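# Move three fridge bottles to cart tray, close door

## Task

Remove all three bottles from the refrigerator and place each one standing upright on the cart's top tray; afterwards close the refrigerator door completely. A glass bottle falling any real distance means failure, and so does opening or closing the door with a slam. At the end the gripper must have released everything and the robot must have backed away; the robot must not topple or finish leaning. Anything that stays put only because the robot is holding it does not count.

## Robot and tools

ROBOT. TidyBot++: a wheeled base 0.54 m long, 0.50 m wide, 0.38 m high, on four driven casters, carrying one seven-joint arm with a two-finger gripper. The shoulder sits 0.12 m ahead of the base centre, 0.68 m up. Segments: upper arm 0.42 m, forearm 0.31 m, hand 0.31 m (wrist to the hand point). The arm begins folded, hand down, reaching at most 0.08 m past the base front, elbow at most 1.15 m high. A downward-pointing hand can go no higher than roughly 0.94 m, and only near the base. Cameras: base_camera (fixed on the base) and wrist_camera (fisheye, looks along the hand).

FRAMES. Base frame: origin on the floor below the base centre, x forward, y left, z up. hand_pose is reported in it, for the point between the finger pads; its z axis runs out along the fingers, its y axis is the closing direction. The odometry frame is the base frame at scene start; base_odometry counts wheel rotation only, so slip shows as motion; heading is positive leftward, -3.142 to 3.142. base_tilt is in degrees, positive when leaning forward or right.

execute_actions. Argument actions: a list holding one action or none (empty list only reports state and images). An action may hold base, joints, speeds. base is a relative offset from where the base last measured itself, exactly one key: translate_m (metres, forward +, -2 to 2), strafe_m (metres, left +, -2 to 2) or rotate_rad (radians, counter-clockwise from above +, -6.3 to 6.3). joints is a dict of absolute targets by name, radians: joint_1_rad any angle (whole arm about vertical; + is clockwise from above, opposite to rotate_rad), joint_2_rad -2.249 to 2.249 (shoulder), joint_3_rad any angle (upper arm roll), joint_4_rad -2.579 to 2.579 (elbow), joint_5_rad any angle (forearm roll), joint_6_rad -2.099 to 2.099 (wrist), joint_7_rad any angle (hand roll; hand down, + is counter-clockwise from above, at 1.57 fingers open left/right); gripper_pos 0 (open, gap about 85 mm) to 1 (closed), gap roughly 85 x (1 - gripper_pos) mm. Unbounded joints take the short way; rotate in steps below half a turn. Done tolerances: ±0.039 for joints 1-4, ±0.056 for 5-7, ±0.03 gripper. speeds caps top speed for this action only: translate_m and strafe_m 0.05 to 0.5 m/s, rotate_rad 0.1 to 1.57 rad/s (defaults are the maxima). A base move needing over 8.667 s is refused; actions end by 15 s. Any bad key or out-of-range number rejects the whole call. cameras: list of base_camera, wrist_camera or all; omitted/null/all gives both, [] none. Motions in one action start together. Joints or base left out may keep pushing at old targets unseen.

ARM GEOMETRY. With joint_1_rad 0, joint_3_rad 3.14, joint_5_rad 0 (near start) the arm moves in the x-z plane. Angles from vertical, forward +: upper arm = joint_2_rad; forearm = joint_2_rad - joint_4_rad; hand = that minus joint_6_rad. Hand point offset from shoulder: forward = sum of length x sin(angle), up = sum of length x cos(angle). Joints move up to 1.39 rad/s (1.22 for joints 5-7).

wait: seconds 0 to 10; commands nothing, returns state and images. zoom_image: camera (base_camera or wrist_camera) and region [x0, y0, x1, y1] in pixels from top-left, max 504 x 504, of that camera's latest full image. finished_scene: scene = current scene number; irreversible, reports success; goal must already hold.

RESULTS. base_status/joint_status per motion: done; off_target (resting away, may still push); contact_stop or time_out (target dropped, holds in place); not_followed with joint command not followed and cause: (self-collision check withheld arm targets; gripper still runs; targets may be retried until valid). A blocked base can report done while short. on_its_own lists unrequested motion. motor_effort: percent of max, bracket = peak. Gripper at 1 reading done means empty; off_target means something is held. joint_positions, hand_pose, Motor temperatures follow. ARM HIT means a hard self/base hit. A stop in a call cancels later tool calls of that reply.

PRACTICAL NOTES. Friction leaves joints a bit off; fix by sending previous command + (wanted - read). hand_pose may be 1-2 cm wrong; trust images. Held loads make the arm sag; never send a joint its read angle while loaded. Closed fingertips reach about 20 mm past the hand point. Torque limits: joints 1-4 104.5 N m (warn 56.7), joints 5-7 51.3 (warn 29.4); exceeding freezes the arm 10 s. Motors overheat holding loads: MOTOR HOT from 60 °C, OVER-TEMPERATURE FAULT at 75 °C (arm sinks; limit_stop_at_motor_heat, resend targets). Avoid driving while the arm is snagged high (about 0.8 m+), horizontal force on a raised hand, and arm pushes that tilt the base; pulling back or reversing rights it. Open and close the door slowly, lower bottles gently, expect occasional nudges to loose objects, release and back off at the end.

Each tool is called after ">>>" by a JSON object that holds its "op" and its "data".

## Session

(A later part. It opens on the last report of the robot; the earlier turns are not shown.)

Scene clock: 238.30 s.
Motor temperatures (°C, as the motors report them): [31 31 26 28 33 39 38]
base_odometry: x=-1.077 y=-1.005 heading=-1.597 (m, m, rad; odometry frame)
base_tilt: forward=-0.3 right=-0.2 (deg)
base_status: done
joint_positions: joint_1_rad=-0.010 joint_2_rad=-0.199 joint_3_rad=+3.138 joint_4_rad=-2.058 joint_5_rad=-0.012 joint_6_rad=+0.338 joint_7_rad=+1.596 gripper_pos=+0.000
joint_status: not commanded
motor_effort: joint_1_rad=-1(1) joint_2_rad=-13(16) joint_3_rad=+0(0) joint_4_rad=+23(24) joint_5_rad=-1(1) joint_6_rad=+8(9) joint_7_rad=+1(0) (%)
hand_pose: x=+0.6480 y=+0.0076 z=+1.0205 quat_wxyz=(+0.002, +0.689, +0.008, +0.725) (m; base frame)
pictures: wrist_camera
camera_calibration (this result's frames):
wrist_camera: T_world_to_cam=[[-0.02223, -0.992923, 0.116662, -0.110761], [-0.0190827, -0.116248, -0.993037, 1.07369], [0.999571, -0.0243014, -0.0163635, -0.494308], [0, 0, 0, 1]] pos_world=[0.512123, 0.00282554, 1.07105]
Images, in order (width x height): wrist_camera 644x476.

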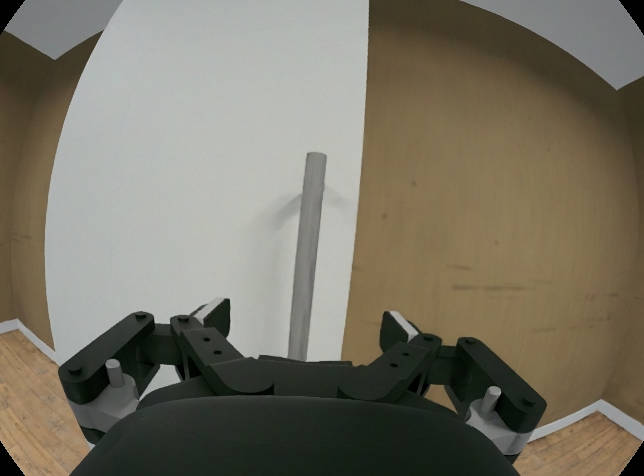

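>>> {"op": "execute_actions", "data": {"actions": [{"base":{"translate_m":0.12},"speeds":{"translate_m":0.06}}], "cameras": []}}

>>> {"op": "execute_actions", "data": {"actions": [{"joints":{"gripper_pos":1}}], "cameras": []}}

>>> {"op": "execute_actions", "data": {"actions": [{"base":{"translate_m":-0.15},"speeds":{"translate_m":0.05}}], "cameras": []}}

>>> {"op": "execute_actions", "data": {"actions": [{"base":{"strafe_m":0.06},"speeds":{"strafe_m":0.05}}], "cameras": []}}

>>> {"op": "execute_actions", "data": {"actions": [{"base":{"translate_m":-0.13},"speeds":{"translate_m":0.05}}], "cameras": []}}

>>> {"op": "execute_actions", "data": {"actions": [{"base":{"strafe_m":0.08},"speeds":{"strafe_m":0.05}}], "cameras": []}}

>>> {"op": "execute_actions", "data": {"actions": [{"base":{"translate_m":-0.08},"speeds":{"translate_m":0.05}}], "cameras": []}}

>>> {"op": "execute_actions", "data": {"actions": [{"base":{"strafe_m":0.1},"speeds":{"strafe_m":0.05}}], "cameras": []}}

>>> {"op": "execute_actions", "data": {"actions": [{"base":{"translate_m":-0.06},"speeds":{"translate_m":0.05}}], "cameras": ["base_camera"]}}

Scene clock: 262.17 s.
Motor temperatures (°C, as the motors report them): [31 31 26 28 33 39 38]
base_odometry: x=-1.080 y=-1.125 heading=-1.597 (m, m, rad; odometry frame)
base_tilt: forward=-0.3 right=-0.2 (deg)
base_status: done
joint_positions: joint_1_rad=-0.010 joint_2_rad=-0.199 joint_3_rad=+3.138 joint_4_rad=-2.058 joint_5_rad=-0.012 joint_6_rad=+0.338 joint_7_rad=+1.596 gripper_pos=+0.000
joint_status: not commanded
motor_effort: joint_1_rad=+0(1) joint_2_rad=-14(16) joint_3_rad=+0(0) joint_4_rad=+23(24) joint_5_rad=-1(1) joint_6_rad=+9(9) joint_7_rad=+0(0) (%)
hand_pose: x=+0.6479 y=+0.0076 z=+1.0207 quat_wxyz=(+0.002, +0.689, +0.008, +0.725) (m; base frame)
pictures: none
No camera images: the call's "cameras" was empty. Leave "cameras" out to get every camera's image.

Scene clock: 263.27 s.
Motor temperatures (°C, as the motors report them): [31 31 26 28 33 39 38]
base_odometry: x=-1.080 y=-1.125 heading=-1.597 (m, m, rad; odometry frame)
base_tilt: forward=-0.3 right=-0.2 (deg)
base_status: not commanded
joint_positions: joint_1_rad=-0.011 joint_2_rad=-0.200 joint_3_rad=+3.132 joint_4_rad=-2.058 joint_5_rad=-0.012 joint_6_rad=+0.338 joint_7_rad=+1.596 gripper_pos=+0.812
joint_status: gripper_pos off_target (ended at +0.812, target +1.000)
motor_effort: joint_1_rad=-1(8) joint_2_rad=-13(13) joint_3_rad=+0(9) joint_4_rad=+24(26) joint_5_rad=-1(2) joint_6_rad=+9(10) joint_7_rad=+1(2) (%)
hand_pose: x=+0.6476 y=+0.0116 z=+1.0206 quat_wxyz=(+0.000, +0.689, +0.011, +0.725) (m; base frame)
pictures: none
No camera images: the call's "cameras" was empty. Leave "cameras" out to get every camera's image.

Scene clock: 266.77 s.
Motor temperatures (°C, as the motors report them): [31 31 26 28 33 39 38]
base_odometry: x=-1.076 y=-0.975 heading=-1.597 (m, m, rad; odometry frame)
base_tilt: forward=-0.3 right=-0.2 (deg)
base_status: done
joint_positions: joint_1_rad=-0.047 joint_2_rad=-0.188 joint_3_rad=+3.090 joint_4_rad=-2.048 joint_5_rad=-0.012 joint_6_rad=+0.338 joint_7_rad=+1.596 gripper_pos=+0.813
joint_status: not commanded
motor_effort: joint_1_rad=+9(14) joint_2_rad=-16(23) joint_3_rad=+9(14) joint_4_rad=+18(23) joint_5_rad=-2(3) joint_6_rad=+7(10) joint_7_rad=+2(2) (%)
hand_pose: x=+0.6494 y=+0.0550 z=+1.0205 quat_wxyz=(-0.025, +0.689, +0.040, +0.724) (m; base frame)
pictures: none
No camera images: the call's "cameras" was empty. Leave "cameras" out to get every camera's image.

Scene clock: 268.47 s.
Motor temperatures (°C, as the motors report them): [31 31 26 28 33 39 38]
base_odometry: x=-1.017 y=-0.977 heading=-1.598 (m, m, rad; odometry frame)
base_tilt: forward=-0.3 right=-0.2 (deg)
base_status: done
joint_positions: joint_1_rad=+0.004 joint_2_rad=-0.193 joint_3_rad=+3.150 joint_4_rad=-2.052 joint_5_rad=-0.012 joint_6_rad=+0.338 joint_7_rad=+1.596 gripper_pos=+0.813
joint_status: not commanded
motor_effort: joint_1_rad=-1(9) joint_2_rad=-13(16) joint_3_rad=-2(10) joint_4_rad=+24(26) joint_5_rad=+0(2) joint_6_rad=+9(10) joint_7_rad=+1(2) (%)
hand_pose: x=+0.6507 y=-0.0069 z=+1.0205 quat_wxyz=(+0.010, +0.690, -0.001, +0.724) (m; base frame)
pictures: none
No camera images: the call's "cameras" was empty. Leave "cameras" out to get every camera's image.

Scene clock: 271.67 s.
Motor temperatures (°C, as the motors report them): [31 31 26 28 33 39 38]
base_odometry: x=-1.013 y=-0.847 heading=-1.598 (m, m, rad; odometry frame)
base_tilt: forward=-0.3 right=-0.2 (deg)
base_status: done
joint_positions: joint_1_rad=-0.081 joint_2_rad=-0.162 joint_3_rad=+3.061 joint_4_rad=-2.025 joint_5_rad=-0.012 joint_6_rad=+0.338 joint_7_rad=+1.596 gripper_pos=+0.815
joint_status: not commanded
motor_effort: joint_1_rad=+16(19) joint_2_rad=-22(24) joint_3_rad=+16(20) joint_4_rad=+15(22) joint_5_rad=-5(6) joint_6_rad=+6(8) joint_7_rad=+2(2) (%)
hand_pose: x=+0.6545 y=+0.0916 z=+1.0207 quat_wxyz=(-0.047, +0.688, +0.064, +0.722) (m; base frame)
pictures: none
No camera images: the call's "cameras" was empty. Leave "cameras" out to get every camera's image.

Scene clock: 273.77 s.
Motor temperatures (°C, as the motors report them): [31 31 26 28 33 39 38]
base_odometry: x=-0.933 y=-0.849 heading=-1.597 (m, m, rad; odometry frame)
base_tilt: forward=-0.3 right=-0.2 (deg)
base_status: done
joint_positions: joint_1_rad=-0.014 joint_2_rad=-0.196 joint_3_rad=+3.132 joint_4_rad=-2.056 joint_5_rad=-0.012 joint_6_rad=+0.338 joint_7_rad=+1.596 gripper_pos=+0.815
joint_status: not commanded
motor_effort: joint_1_rad=+0(15) joint_2_rad=-13(23) joint_3_rad=+0(15) joint_4_rad=+23(26) joint_5_rad=-1(4) joint_6_rad=+9(10) joint_7_rad=+1(2) (%)
hand_pose: x=+0.6489 y=+0.0134 z=+1.0203 quat_wxyz=(-0.002, +0.689, +0.012, +0.724) (m; base frame)
pictures: none
No camera images: the call's "cameras" was empty. Leave "cameras" out to get every camera's image.

Scene clock: 275.87 s.
Motor temperatures (°C, as the motors report them): [31 31 26 28 33 39 38]
base_odometry: x=-0.931 y=-0.770 heading=-1.597 (m, m, rad; odometry frame)
base_tilt: forward=-0.3 right=-0.2 (deg)
base_status: done
joint_positions: joint_1_rad=-0.077 joint_2_rad=-0.134 joint_3_rad=+3.066 joint_4_rad=-2.002 joint_5_rad=-0.012 joint_6_rad=+0.343 joint_7_rad=+1.596 gripper_pos=+0.817
joint_status: not commanded
motor_effort: joint_1_rad=+13(18) joint_2_rad=-27(30) joint_3_rad=+13(18) joint_4_rad=+10(22) joint_5_rad=-4(5) joint_6_rad=+4(8) joint_7_rad=+2(2) (%)
hand_pose: x=+0.6666 y=+0.0870 z=+1.0208 quat_wxyz=(-0.045, +0.688, +0.059, +0.722) (m; base frame)
pictures: none
No camera images: the call's "cameras" was empty. Leave "cameras" out to get every camera's image.

Scene clock: 278.37 s.
Motor temperatures (°C, as the motors report them): [31 31 26 28 33 39 38]
base_odometry: x=-0.831 y=-0.772 heading=-1.597 (m, m, rad; odometry frame)
base_tilt: forward=-0.3 right=-0.2 (deg)
base_status: done
joint_positions: joint_1_rad=-0.020 joint_2_rad=-0.200 joint_3_rad=+3.126 joint_4_rad=-2.062 joint_5_rad=-0.012 joint_6_rad=+0.343 joint_7_rad=+1.596 gripper_pos=+0.817
joint_status: not commanded
motor_effort: joint_1_rad=+1(13) joint_2_rad=-13(28) joint_3_rad=+1(13) joint_4_rad=+23(28) joint_5_rad=-1(5) joint_6_rad=+9(11) joint_7_rad=+1(2) (%)
hand_pose: x=+0.6468 y=+0.0197 z=+1.0202 quat_wxyz=(-0.005, +0.688, +0.017, +0.725) (m; base frame)
pictures: none
No camera images: the call's "cameras" was empty. Leave "cameras" out to get every camera's image.

Scene clock: 280.07 s.
Motor temperatures (°C, as the motors report them): [31 31 26 28 33 39 38]
base_odometry: x=-0.829 y=-0.713 heading=-1.597 (m, m, rad; odometry frame)
base_tilt: forward=-0.3 right=-0.2 (deg)
base_status: done
joint_positions: joint_1_rad=-0.055 joint_2_rad=-0.112 joint_3_rad=+3.089 joint_4_rad=-1.984 joint_5_rad=-0.012 joint_6_rad=+0.350 joint_7_rad=+1.596 gripper_pos=+0.819
joint_status: not commanded
motor_effort: joint_1_rad=+11(14) joint_2_rad=-33(35) joint_3_rad=+10(14) joint_4_rad=+7(22) joint_5_rad=-5(5) joint_6_rad=+3(8) joint_7_rad=+2(1) (%)
hand_pose: x=+0.6792 y=+0.0624 z=+1.0211 quat_wxyz=(-0.030, +0.689, +0.042, +0.723) (m; base frame)
pictures: base_camera
Images, in order (width x height): base_camera 644x364.

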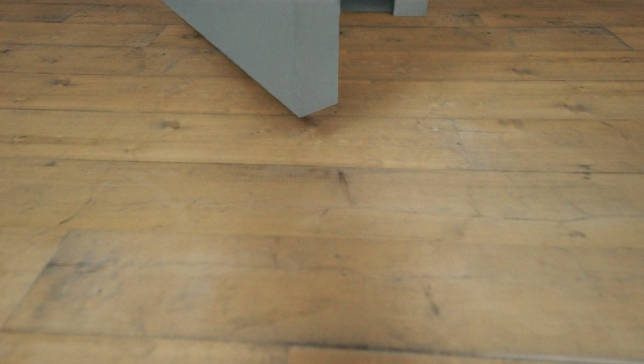

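~60°. Continue mostly laterally.

>>> {"op": "execute_actions", "data": {"actions": [{"base":{"strafe_m":0.15},"speeds":{"strafe_m":0.05}}], "cameras": []}}

>>> {"op": "execute_actions", "data": {"actions": [{"base":{"translate_m":-0.03},"speeds":{"translate_m":0.05}}], "cameras": []}}

>>> {"op": "execute_actions", "data": {"actions": [{"base":{"strafe_m":0.12},"speeds":{"strafe_m":0.05}}], "cameras": ["base_camera"]}}

Scene clock: 293.57 s.
Motor temperatures (°C, as the motors report them): [31 31 26 28 33 39 38]
base_odometry: x=-0.679 y=-0.716 heading=-1.597 (m, m, rad; odometry frame)
base_tilt: forward=-0.4 right=-0.2 (deg)
base_status: done
joint_positions: joint_1_rad=-0.010 joint_2_rad=-0.188 joint_3_rad=+3.135 joint_4_rad=-2.054 joint_5_rad=-0.012 joint_6_rad=+0.350 joint_7_rad=+1.596 gripper_pos=+0.819
joint_status: not commanded
motor_effort: joint_1_rad=+0(10) joint_2_rad=-15(34) joint_3_rad=-1(10) joint_4_rad=+20(26) joint_5_rad=+0(1) joint_6_rad=+8(10) joint_7_rad=+1(1) (%)
hand_pose: x=+0.6519 y=+0.0095 z=+1.0203 quat_wxyz=(+0.001, +0.688, +0.010, +0.726) (m; base frame)
pictures: none
No camera images: the call's "cameras" was empty. Leave "cameras" out to get every camera's image.

Scene clock: 294.70 s.
Motor temperatures (°C, as the motors report them): [31 31 26 28 33 39 38]
base_odometry: x=-0.678 y=-0.687 heading=-1.596 (m, m, rad; odometry frame)
base_tilt: forward=-0.2 right=-0.2 (deg)
base_status: done
joint_positions: joint_1_rad=-0.010 joint_2_rad=-0.126 joint_3_rad=+3.134 joint_4_rad=-1.998 joint_5_rad=-0.012 joint_6_rad=+0.350 joint_7_rad=+1.596 gripper_pos=+0.820
joint_status: not commanded
motor_effort: joint_1_rad=+5(6) joint_2_rad=-29(32) joint_3_rad=+4(5) joint_4_rad=+9(19) joint_5_rad=-1(1) joint_6_rad=+4(6) joint_7_rad=+1(2) (%)
hand_pose: x=+0.6772 y=+0.0105 z=+1.0209 quat_wxyz=(+0.000, +0.690, +0.010, +0.724) (m; base frame)
pictures: none
No camera images: the call's "cameras" was empty. Leave "cameras" out to get every camera's image.

Scene clock: 297.73 s.
Motor temperatures (°C, as the motors report them): [31 31 26 28 33 39 38]
base_odometry: x=-0.558 y=-0.690 heading=-1.596 (m, m, rad; odometry frame)
base_tilt: forward=-0.3 right=-0.2 (deg)
base_status: done
joint_positions: joint_1_rad=-0.008 joint_2_rad=-0.147 joint_3_rad=+3.141 joint_4_rad=-2.017 joint_5_rad=-0.012 joint_6_rad=+0.350 joint_7_rad=+1.596 gripper_pos=+0.821
joint_status: not commanded
motor_effort: joint_1_rad=-2(9) joint_2_rad=-25(30) joint_3_rad=-3(9) joint_4_rad=+16(19) joint_5_rad=+0(2) joint_6_rad=+7(8) joint_7_rad=+1(1) (%)
hand_pose: x=+0.6687 y=+0.0049 z=+1.0208 quat_wxyz=(+0.003, +0.689, +0.006, +0.725) (m; base frame)
pictures: base_camera
Images, in order (width x height): base_camera 644x364.

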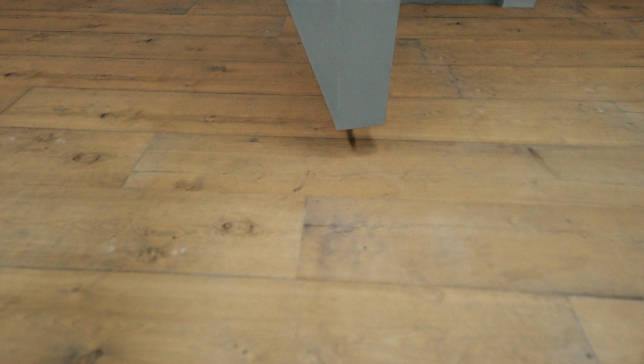

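~90°. Release and check whether it stays.

>>> {"op": "execute_actions", "data": {"actions": [{"base":{"translate_m":0.02},"joints":{"gripper_pos":0}}], "cameras": []}}

>>> {"op": "execute_actions", "data": {"actions": [{"base":{"translate_m":-0.3},"speeds":{"translate_m":0.1}}], "cameras": ["base_camera"]}}

Scene clock: 305.47 s.
Motor temperatures (°C, as the motors report them): [31 31 26 28 33 39 38]
base_odometry: x=-0.559 y=-0.710 heading=-1.596 (m, m, rad; odometry frame)
base_tilt: forward=-0.3 right=-0.2 (deg)
base_status: done
joint_positions: joint_1_rad=-0.007 joint_2_rad=-0.192 joint_3_rad=+3.139 joint_4_rad=-2.052 joint_5_rad=-0.012 joint_6_rad=+0.350 joint_7_rad=+1.596 gripper_pos=+0.000
joint_status: all done
motor_effort: joint_1_rad=+0(5) joint_2_rad=-14(25) joint_3_rad=+0(5) joint_4_rad=+23(24) joint_5_rad=-1(2) joint_6_rad=+9(10) joint_7_rad=+0(1) (%)
hand_pose: x=+0.6506 y=+0.0050 z=+1.0242 quat_wxyz=(+0.003, +0.685, +0.007, +0.728) (m; base frame)
pictures: none
No camera images: the call's "cameras" was empty. Leave "cameras" out to get every camera's image.

Scene clock: 309.03 s.
Motor temperatures (°C, as the motors report them): [31 31 26 28 33 39 38]
base_odometry: x=-0.551 y=-0.410 heading=-1.596 (m, m, rad; odometry frame)
base_tilt: forward=-0.3 right=-0.1 (deg)
base_status: done
joint_positions: joint_1_rad=-0.007 joint_2_rad=-0.200 joint_3_rad=+3.139 joint_4_rad=-2.052 joint_5_rad=-0.012 joint_6_rad=+0.350 joint_7_rad=+1.596 gripper_pos=+0.000
joint_status: not commanded
motor_effort: joint_1_rad=-1(1) joint_2_rad=-13(16) joint_3_rad=+0(2) joint_4_rad=+23(24) joint_5_rad=-1(1) joint_6_rad=+8(9) joint_7_rad=+0(0) (%)
hand_pose: x=+0.6481 y=+0.0050 z=+1.0280 quat_wxyz=(+0.003, +0.683, +0.007, +0.731) (m; base frame)
pictures: base_camera
Images, in order (width x height): base_camera 644x364.

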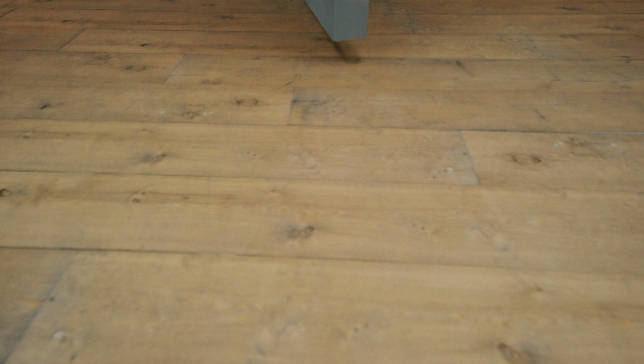

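Stays. Move to face fridge interior in grasp pose.

>>> {"op": "execute_actions", "data": {"actions": [{"base":{"strafe_m":-0.4},"joints":{"joint_2_rad":0.95,"joint_4_rad":-1.885,"joint_6_rad":1.27}}], "cameras": ["wrist_camera"]}}

Scene clock: 319.13 s.
Motor temperatures (°C, as the motors report them): [31 31 26 28 33 39 38]
base_odometry: x=-0.951 y=-0.399 heading=-1.597 (m, m, rad; odometry frame)
base_tilt: forward=-0.3 right=-0.2 (deg)
base_status: done
joint_positions: joint_1_rad=-0.004 joint_2_rad=+0.946 joint_3_rad=+3.139 joint_4_rad=-1.914 joint_5_rad=-0.012 joint_6_rad=+1.237 joint_7_rad=+1.596 gripper_pos=+0.000
joint_status: all done
motor_effort: joint_1_rad=+0(5) joint_2_rad=-37(38) joint_3_rad=-2(4) joint_4_rad=+11(22) joint_5_rad=-2(1) joint_6_rad=+9(9) joint_7_rad=+0(0) (%)
hand_pose: x=+0.8584 y=+0.0014 z=+0.6093 quat_wxyz=(+0.009, +0.726, +0.005, +0.688) (m; base frame)
pictures: wrist_camera
camera_calibration (this result's frames):
wrist_camera: T_world_to_cam=[[-0.0260165, -0.991811, 0.125033, -0.0660614], [-0.122879, -0.120954, -0.985023, 0.752857], [0.992081, -0.0409908, -0.118726, -0.642668], [0, 0, 0, 1]] pos_world=[0.72837, -0.000802932, 0.67354]
Images, in order (width x height): wrist_camera 644x476.

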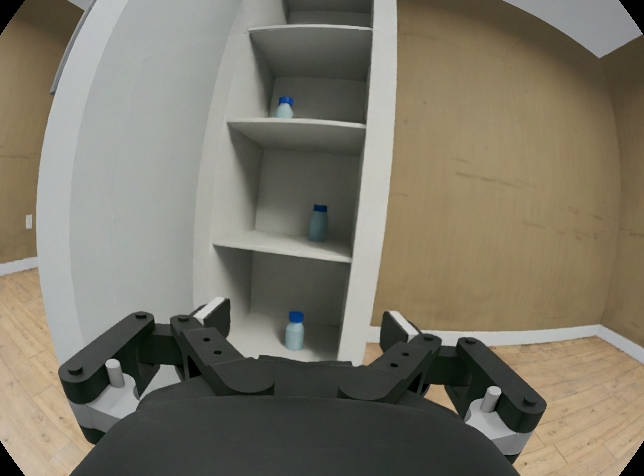

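>>> {"op": "execute_actions", "data": {"actions": [{"base":{"translate_m":0.55},"speeds":{"translate_m":0.25}}], "cameras": ["wrist_camera"]}}

Scene clock: 335.43 s.
Motor temperatures (°C, as the motors report them): [31 32 26 27 33 39 38]
base_odometry: x=-0.966 y=-0.949 heading=-1.597 (m, m, rad; odometry frame)
base_tilt: forward=-0.3 right=-0.1 (deg)
base_status: done
joint_positions: joint_1_rad=-0.004 joint_2_rad=+0.946 joint_3_rad=+3.139 joint_4_rad=-1.907 joint_5_rad=-0.012 joint_6_rad=+1.239 joint_7_rad=+1.596 gripper_pos=+0.000
joint_status: not commanded
motor_effort: joint_1_rad=-1(2) joint_2_rad=-37(38) joint_3_rad=-2(2) joint_4_rad=+11(11) joint_5_rad=-1(1) joint_6_rad=+9(9) joint_7_rad=+0(0) (%)
hand_pose: x=+0.8605 y=+0.0014 z=+0.6125 quat_wxyz=(+0.009, +0.723, +0.005, +0.691) (m; base frame)
pictures: wrist_camera
camera_calibration (this result's frames):
wrist_camera: T_world_to_cam=[[-0.0270916, -0.991813, 0.124789, -0.0653293], [-0.114569, -0.120932, -0.986027, 0.749738], [0.993046, -0.04101, -0.110355, -0.650375], [0, 0, 0, 1]] pos_world=[0.729979, -0.000799134, 0.675642]
Images, in order (width x height): wrist_camera 644x476.

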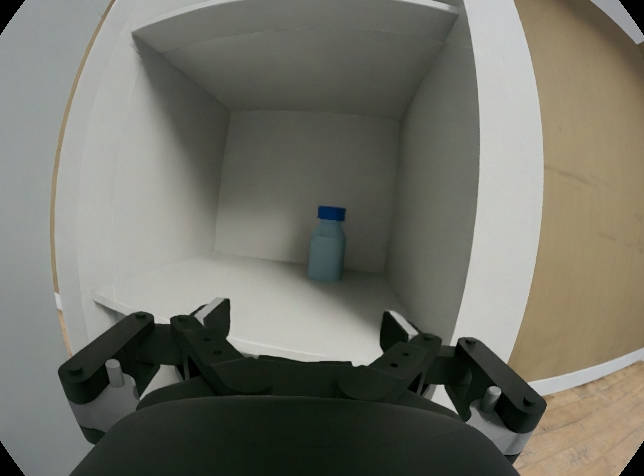

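>>> {"op": "execute_actions", "data": {"actions": [{"base":{"strafe_m":-0.04},"joints":{"joint_2_rad":0.92}}], "cameras": []}}

>>> {"op": "execute_actions", "data": {"actions": [{"base":{"translate_m":0.3},"speeds":{"translate_m":0.15}}], "cameras": ["wrist_camera"]}}

Scene clock: 344.93 s.
Motor temperatures (°C, as the motors report them): [31 32 26 27 33 39 38]
base_odometry: x=-1.006 y=-0.948 heading=-1.597 (m, m, rad; odometry frame)
base_tilt: forward=-0.3 right=-0.1 (deg)
base_status: done
joint_positions: joint_1_rad=+0.003 joint_2_rad=+0.926 joint_3_rad=+3.139 joint_4_rad=-1.907 joint_5_rad=-0.012 joint_6_rad=+1.239 joint_7_rad=+1.596 gripper_pos=+0.000
joint_status: all done
motor_effort: joint_1_rad=+0(4) joint_2_rad=-37(39) joint_3_rad=-2(3) joint_4_rad=+11(12) joint_5_rad=-1(3) joint_6_rad=+9(9) joint_7_rad=+0(0) (%)
hand_pose: x=+0.8619 y=-0.0032 z=+0.6283 quat_wxyz=(+0.012, +0.715, +0.003, +0.699) (m; base frame)
pictures: none
No camera images: the call's "cameras" was empty. Leave "cameras" out to get every camera's image.

Scene clock: 347.60 s.
Motor temperatures (°C, as the motors report them): [31 32 26 27 33 39 38]
base_odometry: x=-1.014 y=-1.248 heading=-1.598 (m, m, rad; odometry frame)
base_tilt: forward=-0.3 right=-0.1 (deg)
base_status: done
joint_positions: joint_1_rad=+0.003 joint_2_rad=+0.925 joint_3_rad=+3.139 joint_4_rad=-1.906 joint_5_rad=-0.012 joint_6_rad=+1.240 joint_7_rad=+1.596 gripper_pos=+0.000
joint_status: not commanded
motor_effort: joint_1_rad=-1(2) joint_2_rad=-37(39) joint_3_rad=-1(2) joint_4_rad=+11(13) joint_5_rad=-1(2) joint_6_rad=+9(9) joint_7_rad=+0(1) (%)
hand_pose: x=+0.8624 y=-0.0032 z=+0.6297 quat_wxyz=(+0.012, +0.714, +0.003, +0.700) (m; base frame)
pictures: wrist_camera
camera_calibration (this result's frames):
wrist_camera: T_world_to_cam=[[-0.0363255, -0.991616, 0.124006, -0.0635293], [-0.0908883, -0.120296, -0.988569, 0.747505], [0.995198, -0.047181, -0.0857565, -0.667892], [0, 0, 0, 1]] pos_world=[0.730317, -0.00458681, 0.689562]
Images, in order (width x height): wrist_camera 644x476.

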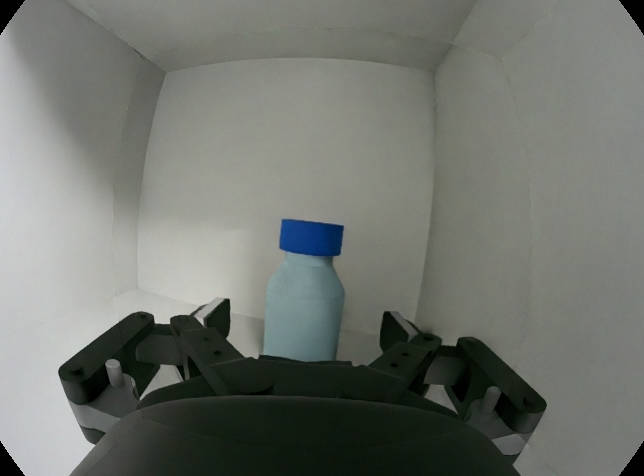

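>>> {"op": "execute_actions", "data": {"actions": [{"base":{"translate_m":0.09},"speeds":{"translate_m":0.08}}], "cameras": []}}

>>> {"op": "execute_actions", "data": {"actions": [{"joints":{"gripper_pos":1}}], "cameras": ["wrist_camera"]}}

Scene clock: 360.07 s.
Motor temperatures (°C, as the motors report them): [31 33 26 27 33 39 38]
base_odometry: x=-1.017 y=-1.339 heading=-1.598 (m, m, rad; odometry frame)
base_tilt: forward=-0.3 right=-0.2 (deg)
base_status: done
joint_positions: joint_1_rad=+0.003 joint_2_rad=+0.925 joint_3_rad=+3.139 joint_4_rad=-1.905 joint_5_rad=-0.012 joint_6_rad=+1.240 joint_7_rad=+1.596 gripper_pos=+0.000
joint_status: not commanded
motor_effort: joint_1_rad=-1(4) joint_2_rad=-37(38) joint_3_rad=-1(3) joint_4_rad=+11(13) joint_5_rad=-1(0) joint_6_rad=+9(9) joint_7_rad=+0(0) (%)
hand_pose: x=+0.8626 y=-0.0032 z=+0.6299 quat_wxyz=(+0.012, +0.714, +0.003, +0.700) (m; base frame)
pictures: none
No camera images: the call's "cameras" was empty. Leave "cameras" out to get every camera's image.

Scene clock: 361.17 s.
Motor temperatures (°C, as the motors report them): [31 33 26 27 33 39 38]
base_odometry: x=-1.017 y=-1.339 heading=-1.598 (m, m, rad; odometry frame)
base_tilt: forward=-0.3 right=-0.2 (deg)
base_status: not commanded
joint_positions: joint_1_rad=+0.003 joint_2_rad=+0.925 joint_3_rad=+3.139 joint_4_rad=-1.905 joint_5_rad=-0.012 joint_6_rad=+1.240 joint_7_rad=+1.596 gripper_pos=+0.279
joint_status: gripper_pos off_target (ended at +0.279, target +1.000)
motor_effort: joint_1_rad=+0(2) joint_2_rad=-38(38) joint_3_rad=-1(2) joint_4_rad=+12(12) joint_5_rad=-1(0) joint_6_rad=+9(9) joint_7_rad=+1(0) (%)
hand_pose: x=+0.8626 y=-0.0032 z=+0.6300 quat_wxyz=(+0.012, +0.714, +0.003, +0.700) (m; base frame)
pictures: wrist_camera
camera_calibration (this result's frames):
wrist_camera: T_world_to_cam=[[-0.0364369, -0.991616, 0.12398, -0.0634526], [-0.0900236, -0.120301, -0.988647, 0.747144], [0.995273, -0.0471844, -0.0848854, -0.668631], [0, 0, 0, 1]] pos_world=[0.730419, -0.00458736, 0.689772]
Images, in order (width x height): wrist_camera 644x476.

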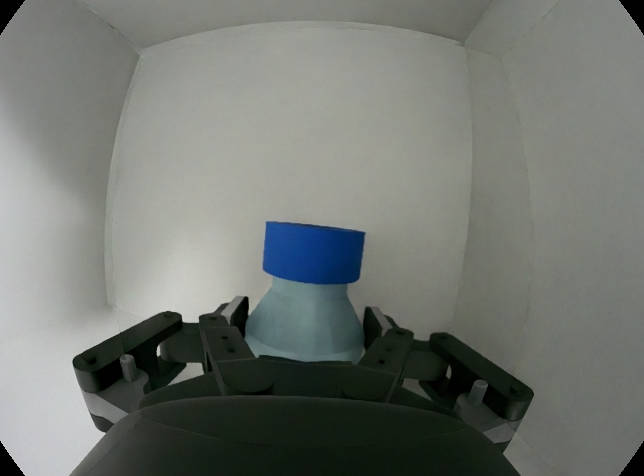

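>>> {"op": "execute_actions", "data": {"actions": [{"joints":{"joint_2_rad":0.86,"gripper_pos":1}}], "cameras": []}}

>>> {"op": "execute_actions", "data": {"actions": [{"base":{"translate_m":-0.8},"speeds":{"translate_m":0.3}}], "cameras": []}}

>>> {"op": "execute_actions", "data": {"actions": [{"joints":{"joint_1_rad":0.0,"joint_2_rad":0.28,"joint_4_rad":-1.02,"joint_6_rad":-0.26}}], "cameras": []}}

>>> {"op": "execute_actions", "data": {"actions": [{"base":{"rotate_rad":-1.5},"speeds":{"rotate_rad":0.5}}]}}

Scene clock: 372.30 s.
Motor temperatures (°C, as the motors report them): [31 33 26 27 33 39 38]
base_odometry: x=-1.017 y=-1.339 heading=-1.598 (m, m, rad; odometry frame)
base_tilt: forward=-0.2 right=-0.1 (deg)
base_status: not commanded
joint_positions: joint_1_rad=+0.003 joint_2_rad=+0.895 joint_3_rad=+3.139 joint_4_rad=-1.905 joint_5_rad=-0.012 joint_6_rad=+1.240 joint_7_rad=+1.596 gripper_pos=+0.279
joint_status: gripper_pos off_target (ended at +0.279, target +1.000); the others done
motor_effort: joint_1_rad=-1(0) joint_2_rad=-42(43) joint_3_rad=-2(2) joint_4_rad=+15(15) joint_5_rad=-1(1) joint_6_rad=+12(13) joint_7_rad=+0(0) (%)
hand_pose: x=+0.8638 y=-0.0032 z=+0.6524 quat_wxyz=(+0.012, +0.703, +0.002, +0.711) (m; base frame)
pictures: none
No camera images: the call's "cameras" was empty. Leave "cameras" out to get every camera's image.

Scene clock: 376.00 s.
Motor temperatures (°C, as the motors report them): [31 33 26 27 33 39 38]
base_odometry: x=-0.995 y=-0.539 heading=-1.598 (m, m, rad; odometry frame)
base_tilt: forward=-0.3 right=-0.2 (deg)
base_status: done
joint_positions: joint_1_rad=+0.003 joint_2_rad=+0.894 joint_3_rad=+3.139 joint_4_rad=-1.905 joint_5_rad=-0.012 joint_6_rad=+1.240 joint_7_rad=+1.596 gripper_pos=+0.279
joint_status: not commanded
motor_effort: joint_1_rad=-1(4) joint_2_rad=-42(43) joint_3_rad=-2(3) joint_4_rad=+15(17) joint_5_rad=-1(2) joint_6_rad=+12(13) joint_7_rad=+1(0) (%)
hand_pose: x=+0.8638 y=-0.0031 z=+0.6531 quat_wxyz=(+0.012, +0.703, +0.002, +0.711) (m; base frame)
pictures: none
No camera images: the call's "cameras" was empty. Leave "cameras" out to get every camera's image.

Scene clock: 378.53 s.
Motor temperatures (°C, as the motors report them): [31 33 26 27 33 39 38]
base_odometry: x=-0.995 y=-0.539 heading=-1.598 (m, m, rad; odometry frame)
base_tilt: forward=-0.3 right=-0.2 (deg)
base_status: not commanded
joint_positions: joint_1_rad=+0.003 joint_2_rad=+0.303 joint_3_rad=+3.139 joint_4_rad=-1.061 joint_5_rad=-0.012 joint_6_rad=-0.253 joint_7_rad=+1.596 gripper_pos=+0.279
joint_status: joint_4_rad off_target (ended at -1.061, target -1.020); the others done
motor_effort: joint_1_rad=-1(1) joint_2_rad=-35(46) joint_3_rad=-1(1) joint_4_rad=+28(28) joint_5_rad=-2(1) joint_6_rad=+12(14) joint_7_rad=+0(1) (%)
hand_pose: x=+0.8633 y=+0.0017 z=+1.1334 quat_wxyz=(+0.004, +0.723, +0.006, +0.690) (m; base frame)
pictures: none
No camera images: the call's "cameras" was empty. Leave "cameras" out to get every camera's image.

Scene clock: 382.37 s.
Motor temperatures (°C, as the motors report them): [31 33 26 27 33 39 38]
base_odometry: x=-0.995 y=-0.539 heading=-3.097 (m, m, rad; odometry frame)
base_tilt: forward=-0.3 right=-0.2 (deg)
base_status: done
joint_positions: joint_1_rad=+0.004 joint_2_rad=+0.303 joint_3_rad=+3.142 joint_4_rad=-1.061 joint_5_rad=-0.012 joint_6_rad=-0.254 joint_7_rad=+1.596 gripper_pos=+0.279
joint_status: not commanded
motor_effort: joint_1_rad=+0(6) joint_2_rad=-36(37) joint_3_rad=-1(5) joint_4_rad=+28(28) joint_5_rad=-1(2) joint_6_rad=+12(13) joint_7_rad=+0(0) (%)
hand_pose: x=+0.8633 y=-0.0013 z=+1.1331 quat_wxyz=(+0.005, +0.724, +0.004, +0.690) (m; base frame)
pictures: base_camera, wrist_camera
camera_calibration (this result's frames):
wrist_camera: T_world_to_cam=[[-0.022259, -0.992722, 0.118356, -0.129859], [-0.116766, -0.114993, -0.98648, 1.2655], [0.99291, -0.035778, -0.113357, -0.592254], [0, 0, 0, 1]] pos_world=[0.732932, -0.00457957, 1.19662]
Images, in order (width x height): base_camera 644x364, wrist_camera 644x476.

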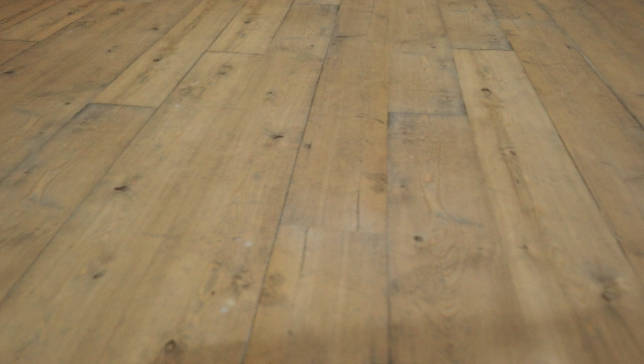

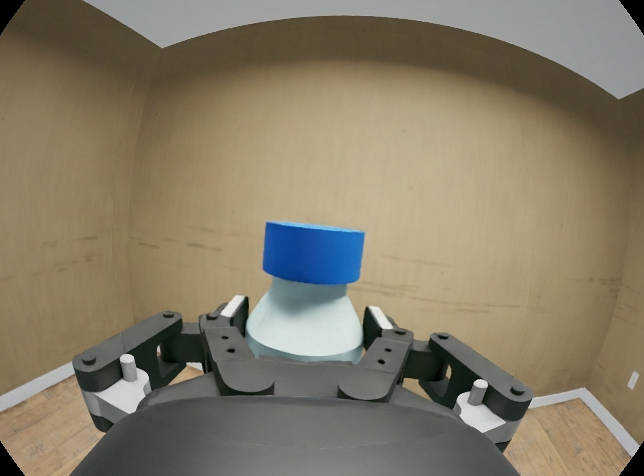

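>>> {"op": "execute_actions", "data": {"actions": [{"base":{"rotate_rad":-1.2},"speeds":{"rotate_rad":0.5}}]}}

Scene clock: 392.47 s.
Motor temperatures (°C, as the motors report them): [31 34 26 28 33 39 38]
base_odometry: x=-0.995 y=-0.539 heading=+1.987 (m, m, rad; odometry frame)
base_tilt: forward=-0.3 right=-0.1 (deg)
base_status: done
joint_positions: joint_1_rad=+0.004 joint_2_rad=+0.303 joint_3_rad=+3.142 joint_4_rad=-1.061 joint_5_rad=-0.012 joint_6_rad=-0.254 joint_7_rad=+1.596 gripper_pos=+0.279
joint_status: not commanded
motor_effort: joint_1_rad=-1(6) joint_2_rad=-36(36) joint_3_rad=-1(5) joint_4_rad=+28(28) joint_5_rad=+0(1) joint_6_rad=+12(13) joint_7_rad=+0(0) (%)
hand_pose: x=+0.8633 y=-0.0012 z=+1.1331 quat_wxyz=(+0.005, +0.724, +0.004, +0.690) (m; base frame)
pictures: base_camera, wrist_camera
camera_calibration (this result's frames):
wrist_camera: T_world_to_cam=[[-0.0221372, -0.992727, 0.118335, -0.129861], [-0.116776, -0.114986, -0.986479, 1.26551], [0.992912, -0.0356565, -0.113381, -0.592225], [0, 0, 0, 1]] pos_world=[0.732933, -0.00451695, 1.19662]
Images, in order (width x height): base_camera 644x364, wrist_camera 644x476.

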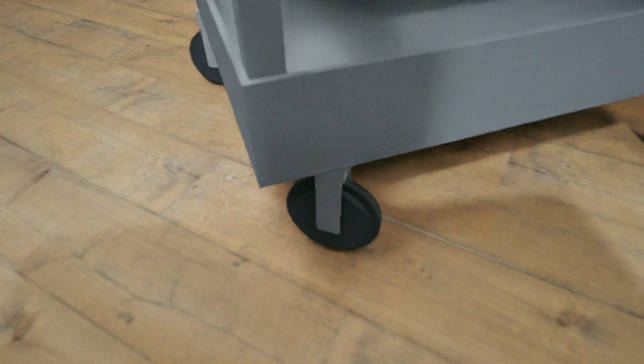

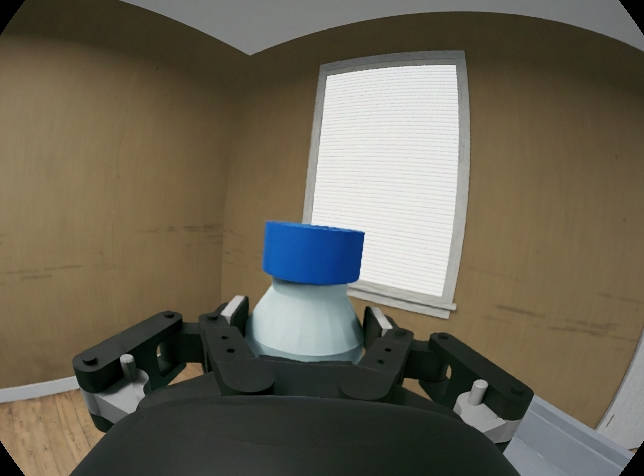

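>>> {"op": "execute_actions", "data": {"actions": [{"base":{"rotate_rad":-0.3},"speeds":{"rotate_rad":0.3},"joints":{"joint_2_rad":0.6,"joint_6_rad":0.09}}], "cameras": ["wrist_camera"]}}

Scene clock: 410.97 s.
Motor temperatures (°C, as the motors report them): [31 34 26 28 33 39 38]
base_odometry: x=-0.995 y=-0.539 heading=+1.687 (m, m, rad; odometry frame)
base_tilt: forward=-0.3 right=-0.2 (deg)
base_status: done
joint_positions: joint_1_rad=+0.010 joint_2_rad=+0.630 joint_3_rad=+3.144 joint_4_rad=-1.055 joint_5_rad=-0.012 joint_6_rad=+0.045 joint_7_rad=+1.596 gripper_pos=+0.279
joint_status: all done
motor_effort: joint_1_rad=-1(7) joint_2_rad=-47(50) joint_3_rad=-1(5) joint_4_rad=+28(30) joint_5_rad=-1(1) joint_6_rad=+12(13) joint_7_rad=+0(1) (%)
hand_pose: x=+0.9897 y=-0.0089 z=+0.9643 quat_wxyz=(+0.009, +0.731, +0.001, +0.682) (m; base frame)
pictures: wrist_camera
camera_calibration (this result's frames):
wrist_camera: T_world_to_cam=[[-0.0302031, -0.992342, 0.119775, -0.108033], [-0.139773, -0.114459, -0.983546, 1.13274], [0.989723, -0.0464475, -0.135246, -0.712992], [0, 0, 0, 1]] pos_world=[0.860729, -0.0106689, 1.03062]
Images, in order (width x height): wrist_camera 644x476.

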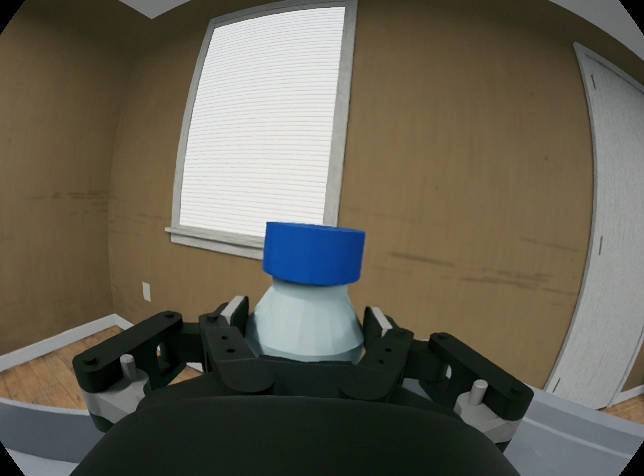

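>>> {"op": "execute_actions", "data": {"actions": [{"base":{"translate_m":-0.15},"speeds":{"translate_m":0.1},"joints":{"joint_2_rad":0.68,"joint_6_rad":0.18}}], "cameras": ["wrist_camera"]}}

Scene clock: 418.50 s.
Motor temperatures (°C, as the motors report them): [31 34 26 28 33 39 38]
base_odometry: x=-0.978 y=-0.688 heading=+1.686 (m, m, rad; odometry frame)
base_tilt: forward=-0.3 right=-0.2 (deg)
base_status: done
joint_positions: joint_1_rad=+0.010 joint_2_rad=+0.712 joint_3_rad=+3.144 joint_4_rad=-1.055 joint_5_rad=-0.012 joint_6_rad=+0.124 joint_7_rad=+1.596 gripper_pos=+0.279
joint_status: all done
motor_effort: joint_1_rad=-1(1) joint_2_rad=-49(50) joint_3_rad=-1(2) joint_4_rad=+28(30) joint_5_rad=-1(0) joint_6_rad=+13(13) joint_7_rad=+0(0) (%)
hand_pose: x=+1.0128 y=-0.0092 z=+0.9161 quat_wxyz=(+0.010, +0.732, +0.001, +0.681) (m; base frame)
pictures: wrist_camera
camera_calibration (this result's frames):
wrist_camera: T_world_to_cam=[[-0.0304489, -0.992291, 0.120133, -0.101954], [-0.142964, -0.114629, -0.983067, 1.09138], [0.989259, -0.047108, -0.138372, -0.739012], [0, 0, 0, 1]] pos_world=[0.883998, -0.0108773, 0.98289]
Images, in order (width x height): wrist_camera 644x476.

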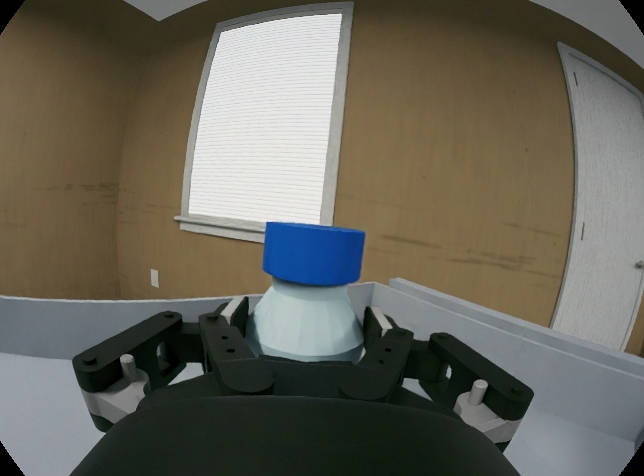

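Inside the tray. Lower more.

>>> {"op": "execute_actions", "data": {"actions": [{"joints":{"joint_2_rad":0.78,"joint_6_rad":0.29}}], "cameras": []}}

Scene clock: 423.87 s.
Motor temperatures (°C, as the motors report them): [31 35 26 28 33 39 38]
base_odometry: x=-0.978 y=-0.688 heading=+1.686 (m, m, rad; odometry frame)
base_tilt: forward=-0.3 right=-0.1 (deg)
base_status: not commanded
joint_positions: joint_1_rad=+0.010 joint_2_rad=+0.781 joint_3_rad=+3.144 joint_4_rad=-1.048 joint_5_rad=-0.012 joint_6_rad=+0.241 joint_7_rad=+1.596 gripper_pos=+0.279
joint_status: all done
motor_effort: joint_1_rad=+1(2) joint_2_rad=-41(50) joint_3_rad=-2(3) joint_4_rad=+22(28) joint_5_rad=-2(3) joint_6_rad=+12(16) joint_7_rad=+0(1) (%)
hand_pose: x=+1.0304 y=-0.0097 z=+0.8950 quat_wxyz=(+0.010, +0.713, +0.000, +0.701) (m; base frame)
pictures: none
No camera images: the call's "cameras" was empty. Leave "cameras" out to get every camera's image.

>>> {"op": "execute_actions", "data": {"actions": [{"joints":{"gripper_pos":0}}], "cameras": []}}

>>> {"op": "execute_actions", "data": {"actions": [{"joints":{"joint_2_rad":0.5,"joint_6_rad":0.0}}], "cameras": ["wrist_camera"]}}

Scene clock: 432.70 s.
Motor temperatures (°C, as the motors report them): [31 35 26 28 33 39 38]
base_odometry: x=-0.978 y=-0.688 heading=+1.686 (m, m, rad; odometry frame)
base_tilt: forward=-0.3 right=-0.2 (deg)
base_status: not commanded
joint_positions: joint_1_rad=+0.010 joint_2_rad=+0.781 joint_3_rad=+3.144 joint_4_rad=-1.043 joint_5_rad=-0.012 joint_6_rad=+0.259 joint_7_rad=+1.596 gripper_pos=+0.000
joint_status: all done
motor_effort: joint_1_rad=-1(0) joint_2_rad=-44(46) joint_3_rad=-1(2) joint_4_rad=+23(26) joint_5_rad=-2(2) joint_6_rad=+8(12) joint_7_rad=+0(1) (%)
hand_pose: x=+1.0308 y=-0.0097 z=+0.9037 quat_wxyz=(+0.011, +0.705, +0.000, +0.709) (m; base frame)
pictures: none
No camera images: the call's "cameras" was empty. Leave "cameras" out to get every camera's image.

Scene clock: 434.47 s.
Motor temperatures (°C, as the motors report them): [31 35 26 28 33 39 38]
base_odometry: x=-0.978 y=-0.688 heading=+1.686 (m, m, rad; odometry frame)
base_tilt: forward=-0.3 right=-0.2 (deg)
base_status: not commanded
joint_positions: joint_1_rad=+0.010 joint_2_rad=+0.498 joint_3_rad=+3.144 joint_4_rad=-1.033 joint_5_rad=-0.012 joint_6_rad=+0.031 joint_7_rad=+1.596 gripper_pos=+0.000
joint_status: all done
motor_effort: joint_1_rad=+0(1) joint_2_rad=-37(47) joint_3_rad=-1(1) joint_4_rad=+24(25) joint_5_rad=-2(1) joint_6_rad=+9(10) joint_7_rad=+0(0) (%)
hand_pose: x=+0.9447 y=-0.0081 z=+1.0858 quat_wxyz=(+0.010, +0.682, +0.001, +0.732) (m; base frame)
pictures: wrist_camera
camera_calibration (this result's frames):
wrist_camera: T_world_to_cam=[[-0.0463101, -0.992192, 0.1158, -0.103682], [-0.000866799, -0.115884, -0.993262, 1.12538], [0.998927, -0.0460985, 0.00450658, -0.812451], [0, 0, 0, 1]] pos_world=[0.807753, -0.00991159, 1.13346]
Images, in order (width x height): wrist_camera 644x476.

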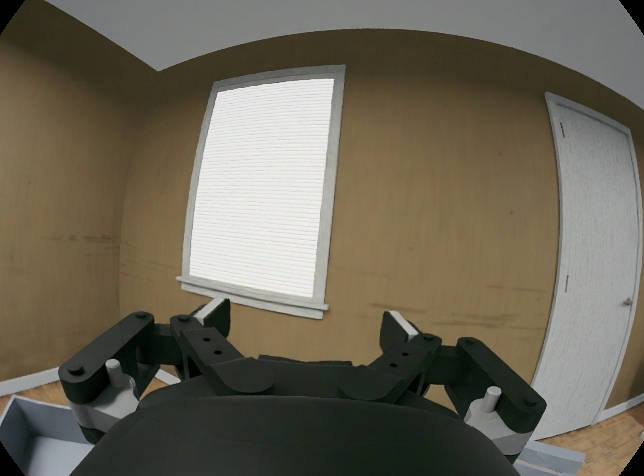

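>>> {"op": "execute_actions", "data": {"actions": [{"base":{"rotate_rad":2.997},"joints":{"joint_2_rad":0.28,"joint_4_rad":-1.02,"joint_6_rad":-0.26}}], "cameras": ["wrist_camera"]}}

Scene clock: 444.83 s.
Motor temperatures (°C, as the motors report them): [31 35 26 28 33 39 38]
base_odometry: x=-0.978 y=-0.688 heading=-1.600 (m, m, rad; odometry frame)
base_tilt: forward=-0.3 right=-0.1 (deg)
base_status: done
joint_positions: joint_1_rad=+0.000 joint_2_rad=+0.291 joint_3_rad=+3.143 joint_4_rad=-1.033 joint_5_rad=-0.012 joint_6_rad=-0.229 joint_7_rad=+1.596 gripper_pos=+0.000
joint_status: all done
motor_effort: joint_1_rad=+0(7) joint_2_rad=-30(40) joint_3_rad=-1(4) joint_4_rad=+23(26) joint_5_rad=-1(2) joint_6_rad=+9(9) joint_7_rad=+0(0) (%)
hand_pose: x=+0.8558 y=+0.0015 z=+1.1673 quat_wxyz=(+0.004, +0.701, +0.005, +0.713) (m; base frame)
pictures: wrist_camera
camera_calibration (this result's frames):
wrist_camera: T_world_to_cam=[[-0.0265184, -0.992765, 0.117105, -0.126173], [-0.0517719, -0.115625, -0.991943, 1.24935], [0.998307, -0.0323675, -0.0483312, -0.661381], [0, 0, 0, 1]] pos_world=[0.721597, -0.00221018, 1.2221]
Images, in order (width x height): wrist_camera 644x476.

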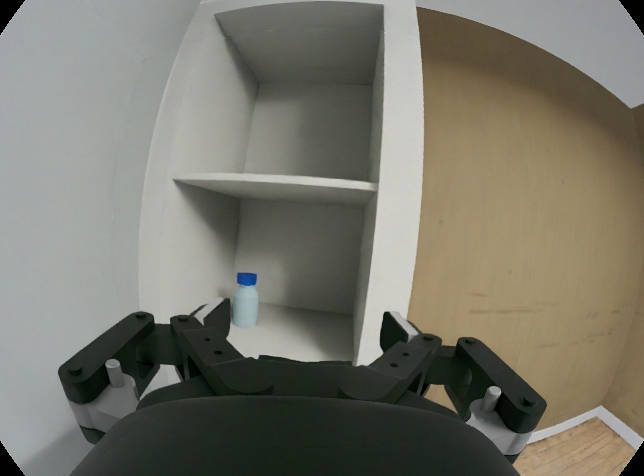

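>>> {"op": "execute_actions", "data": {"actions": [{"base":{"strafe_m":0.13},"joints":{"joint_1_rad":-0.09,"joint_2_rad":0.55,"joint_4_rad":-1.14,"joint_6_rad":0.15}}], "cameras": []}}

>>> {"op": "execute_actions", "data": {"actions": [{"base":{"translate_m":0.25},"speeds":{"translate_m":0.15}}], "cameras": ["wrist_camera"]}}

Scene clock: 461.80 s.
Motor temperatures (°C, as the motors report them): [31 35 26 28 33 39 38]
base_odometry: x=-0.848 y=-0.691 heading=-1.599 (m, m, rad; odometry frame)
base_tilt: forward=-0.3 right=-0.2 (deg)
base_status: done
joint_positions: joint_1_rad=-0.090 joint_2_rad=+0.551 joint_3_rad=+3.143 joint_4_rad=-1.129 joint_5_rad=-0.012 joint_6_rad=+0.119 joint_7_rad=+1.596 gripper_pos=+0.000
joint_status: all done
motor_effort: joint_1_rad=-1(4) joint_2_rad=-38(45) joint_3_rad=-1(3) joint_4_rad=+24(27) joint_5_rad=-1(1) joint_6_rad=+8(10) joint_7_rad=+0(1) (%)
hand_pose: x=+0.9595 y=+0.0765 z=+1.0091 quat_wxyz=(-0.026, +0.703, +0.036, +0.710) (m; base frame)
pictures: none
No camera images: the call's "cameras" was empty. Leave "cameras" out to get every camera's image.

Scene clock: 464.13 s.
Motor temperatures (°C, as the motors report them): [31 35 26 28 33 39 38]
base_odometry: x=-0.855 y=-0.941 heading=-1.599 (m, m, rad; odometry frame)
base_tilt: forward=-0.3 right=-0.2 (deg)
base_status: done
joint_positions: joint_1_rad=-0.090 joint_2_rad=+0.551 joint_3_rad=+3.143 joint_4_rad=-1.129 joint_5_rad=-0.012 joint_6_rad=+0.120 joint_7_rad=+1.596 gripper_pos=+0.000
joint_status: not commanded
motor_effort: joint_1_rad=+0(2) joint_2_rad=-39(41) joint_3_rad=-1(2) joint_4_rad=+24(25) joint_5_rad=-1(2) joint_6_rad=+9(9) joint_7_rad=+0(0) (%)
hand_pose: x=+0.9596 y=+0.0765 z=+1.0092 quat_wxyz=(-0.026, +0.702, +0.036, +0.710) (m; base frame)
pictures: wrist_camera
camera_calibration (this result's frames):
wrist_camera: T_world_to_cam=[[0.0601837, -0.991278, 0.117241, -0.113859], [-0.0489271, -0.120242, -0.991538, 1.10378], [0.996987, 0.0539382, -0.055737, -0.768078], [0, 0, 0, 1]] pos_world=[0.826622, 0.0612841, 1.06498]
Images, in order (width x height): wrist_camera 644x476.

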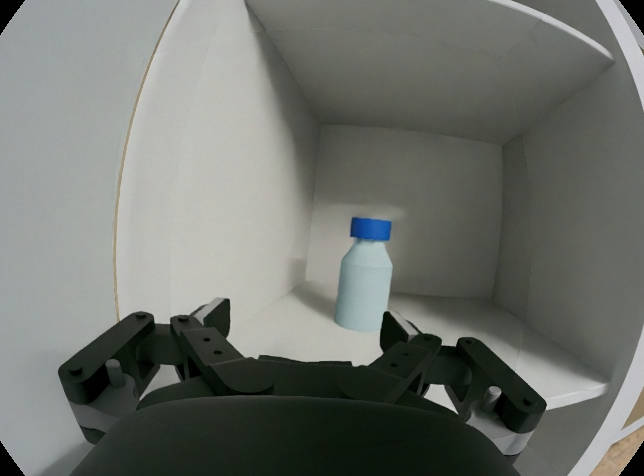

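>>> {"op": "execute_actions", "data": {"actions": [{"joints":{"joint_1_rad":0.01}}], "cameras": ["wrist_camera"]}}

Scene clock: 470.97 s.
Motor temperatures (°C, as the motors report them): [31 35 26 28 33 39 38]
base_odometry: x=-0.855 y=-0.941 heading=-1.599 (m, m, rad; odometry frame)
base_tilt: forward=-0.3 right=-0.2 (deg)
base_status: not commanded
joint_positions: joint_1_rad=+0.003 joint_2_rad=+0.551 joint_3_rad=+3.143 joint_4_rad=-1.129 joint_5_rad=-0.012 joint_6_rad=+0.120 joint_7_rad=+1.596 gripper_pos=+0.000
joint_status: all done
motor_effort: joint_1_rad=-1(4) joint_2_rad=-38(38) joint_3_rad=-2(3) joint_4_rad=+23(24) joint_5_rad=-1(1) joint_6_rad=+9(9) joint_7_rad=+0(0) (%)
hand_pose: x=+0.9631 y=-0.0020 z=+1.0092 quat_wxyz=(+0.007, +0.703, +0.003, +0.711) (m; base frame)
pictures: wrist_camera
camera_calibration (this result's frames):
wrist_camera: T_world_to_cam=[[-0.0322436, -0.99258, 0.117241, -0.10286], [-0.0598952, -0.115172, -0.991538, 1.10509], [0.997684, -0.0389929, -0.0557373, -0.768161], [0, 0, 0, 1]] pos_world=[0.829254, -0.00477432, 1.06498]
Images, in order (width x height): wrist_camera 644x476.

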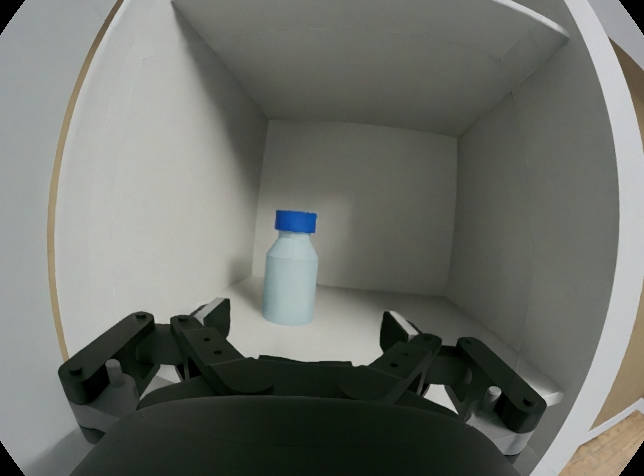

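>>> {"op": "execute_actions", "data": {"actions": [{"base":{"translate_m":0.18},"speeds":{"translate_m":0.1},"joints":{"joint_1_rad":-0.025}}], "cameras": ["wrist_camera"]}}

Scene clock: 481.27 s.
Motor temperatures (°C, as the motors report them): [31 35 26 28 33 39 38]
base_odometry: x=-0.858 y=-1.061 heading=-1.598 (m, m, rad; odometry frame)
base_tilt: forward=-0.3 right=-0.2 (deg)
base_status: translate_m time_out (by the wheels' count: +0.119 of +0.180)
joint_positions: joint_1_rad=-0.010 joint_2_rad=+0.552 joint_3_rad=+3.143 joint_4_rad=-1.130 joint_5_rad=-0.012 joint_6_rad=+0.125 joint_7_rad=+1.596 gripper_pos=+0.000
joint_status: all done
motor_effort: joint_1_rad=+0(4) joint_2_rad=-38(55) joint_3_rad=-1(4) joint_4_rad=+23(30) joint_5_rad=-1(0) joint_6_rad=+9(12) joint_7_rad=+0(0) (%)
hand_pose: x=+0.9632 y=+0.0087 z=+1.0095 quat_wxyz=(+0.002, +0.702, +0.008, +0.712) (m; base frame)
pictures: wrist_camera
camera_calibration (this result's frames):
wrist_camera: T_world_to_cam=[[-0.0202462, -0.992868, 0.117486, -0.104109], [-0.0552598, -0.116219, -0.991685, 1.10233], [0.998267, -0.0265701, -0.0525127, -0.771788], [0, 0, 0, 1]] pos_world=[0.829257, 0.00423859, 1.06486]
Images, in order (width x height): wrist_camera 644x476.

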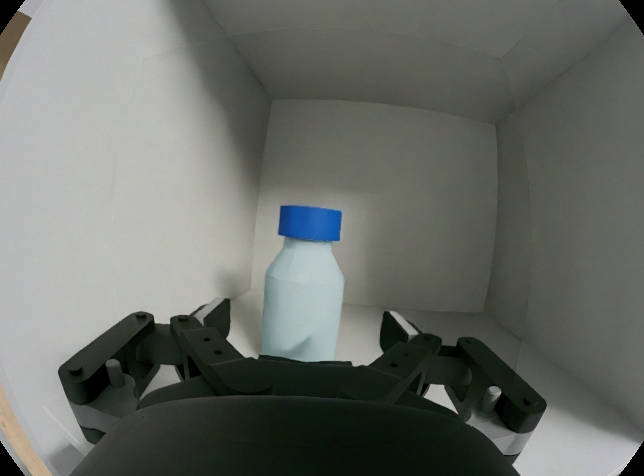

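>>> {"op": "execute_actions", "data": {"actions": [{"joints":{"joint_2_rad":0.9,"joint_4_rad":-0.49,"joint_6_rad":-0.16}}], "cameras": ["wrist_camera"]}}

Scene clock: 494.13 s.
Motor temperatures (°C, as the motors report them): [31 36 26 28 33 39 38]
base_odometry: x=-0.858 y=-1.061 heading=-1.598 (m, m, rad; odometry frame)
base_tilt: forward=-0.3 right=-0.2 (deg)
base_status: not commanded
joint_positions: joint_1_rad=-0.010 joint_2_rad=+0.895 joint_3_rad=+3.143 joint_4_rad=-0.519 joint_5_rad=-0.012 joint_6_rad=-0.128 joint_7_rad=+1.596 gripper_pos=+0.000
joint_status: all done
motor_effort: joint_1_rad=-1(1) joint_2_rad=-47(48) joint_3_rad=-2(1) joint_4_rad=+24(24) joint_5_rad=-2(1) joint_6_rad=+9(9) joint_7_rad=+0(0) (%)
hand_pose: x=+1.0688 y=+0.0111 z=+1.0029 quat_wxyz=(+0.001, +0.697, +0.009, +0.717) (m; base frame)
pictures: wrist_camera
camera_calibration (this result's frames):
wrist_camera: T_world_to_cam=[[-0.0184451, -0.99289, 0.117597, -0.100824], [-0.0404294, -0.11678, -0.992335, 1.08678], [0.999012, -0.023058, -0.0379879, -0.892905], [0, 0, 0, 1]] pos_world=[0.934101, 0.00621822, 1.05638]
Images, in order (width x height): wrist_camera 644x476.

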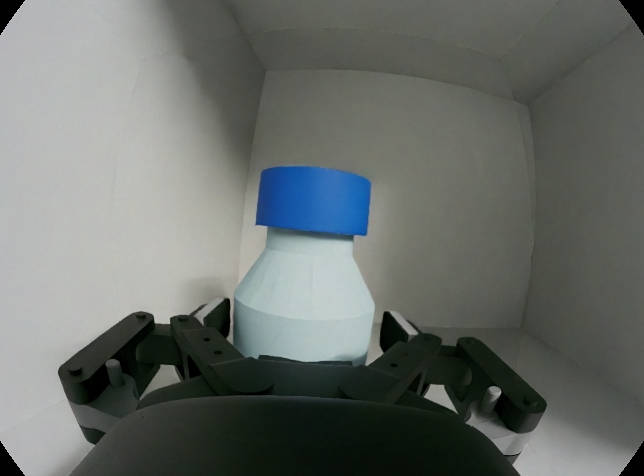

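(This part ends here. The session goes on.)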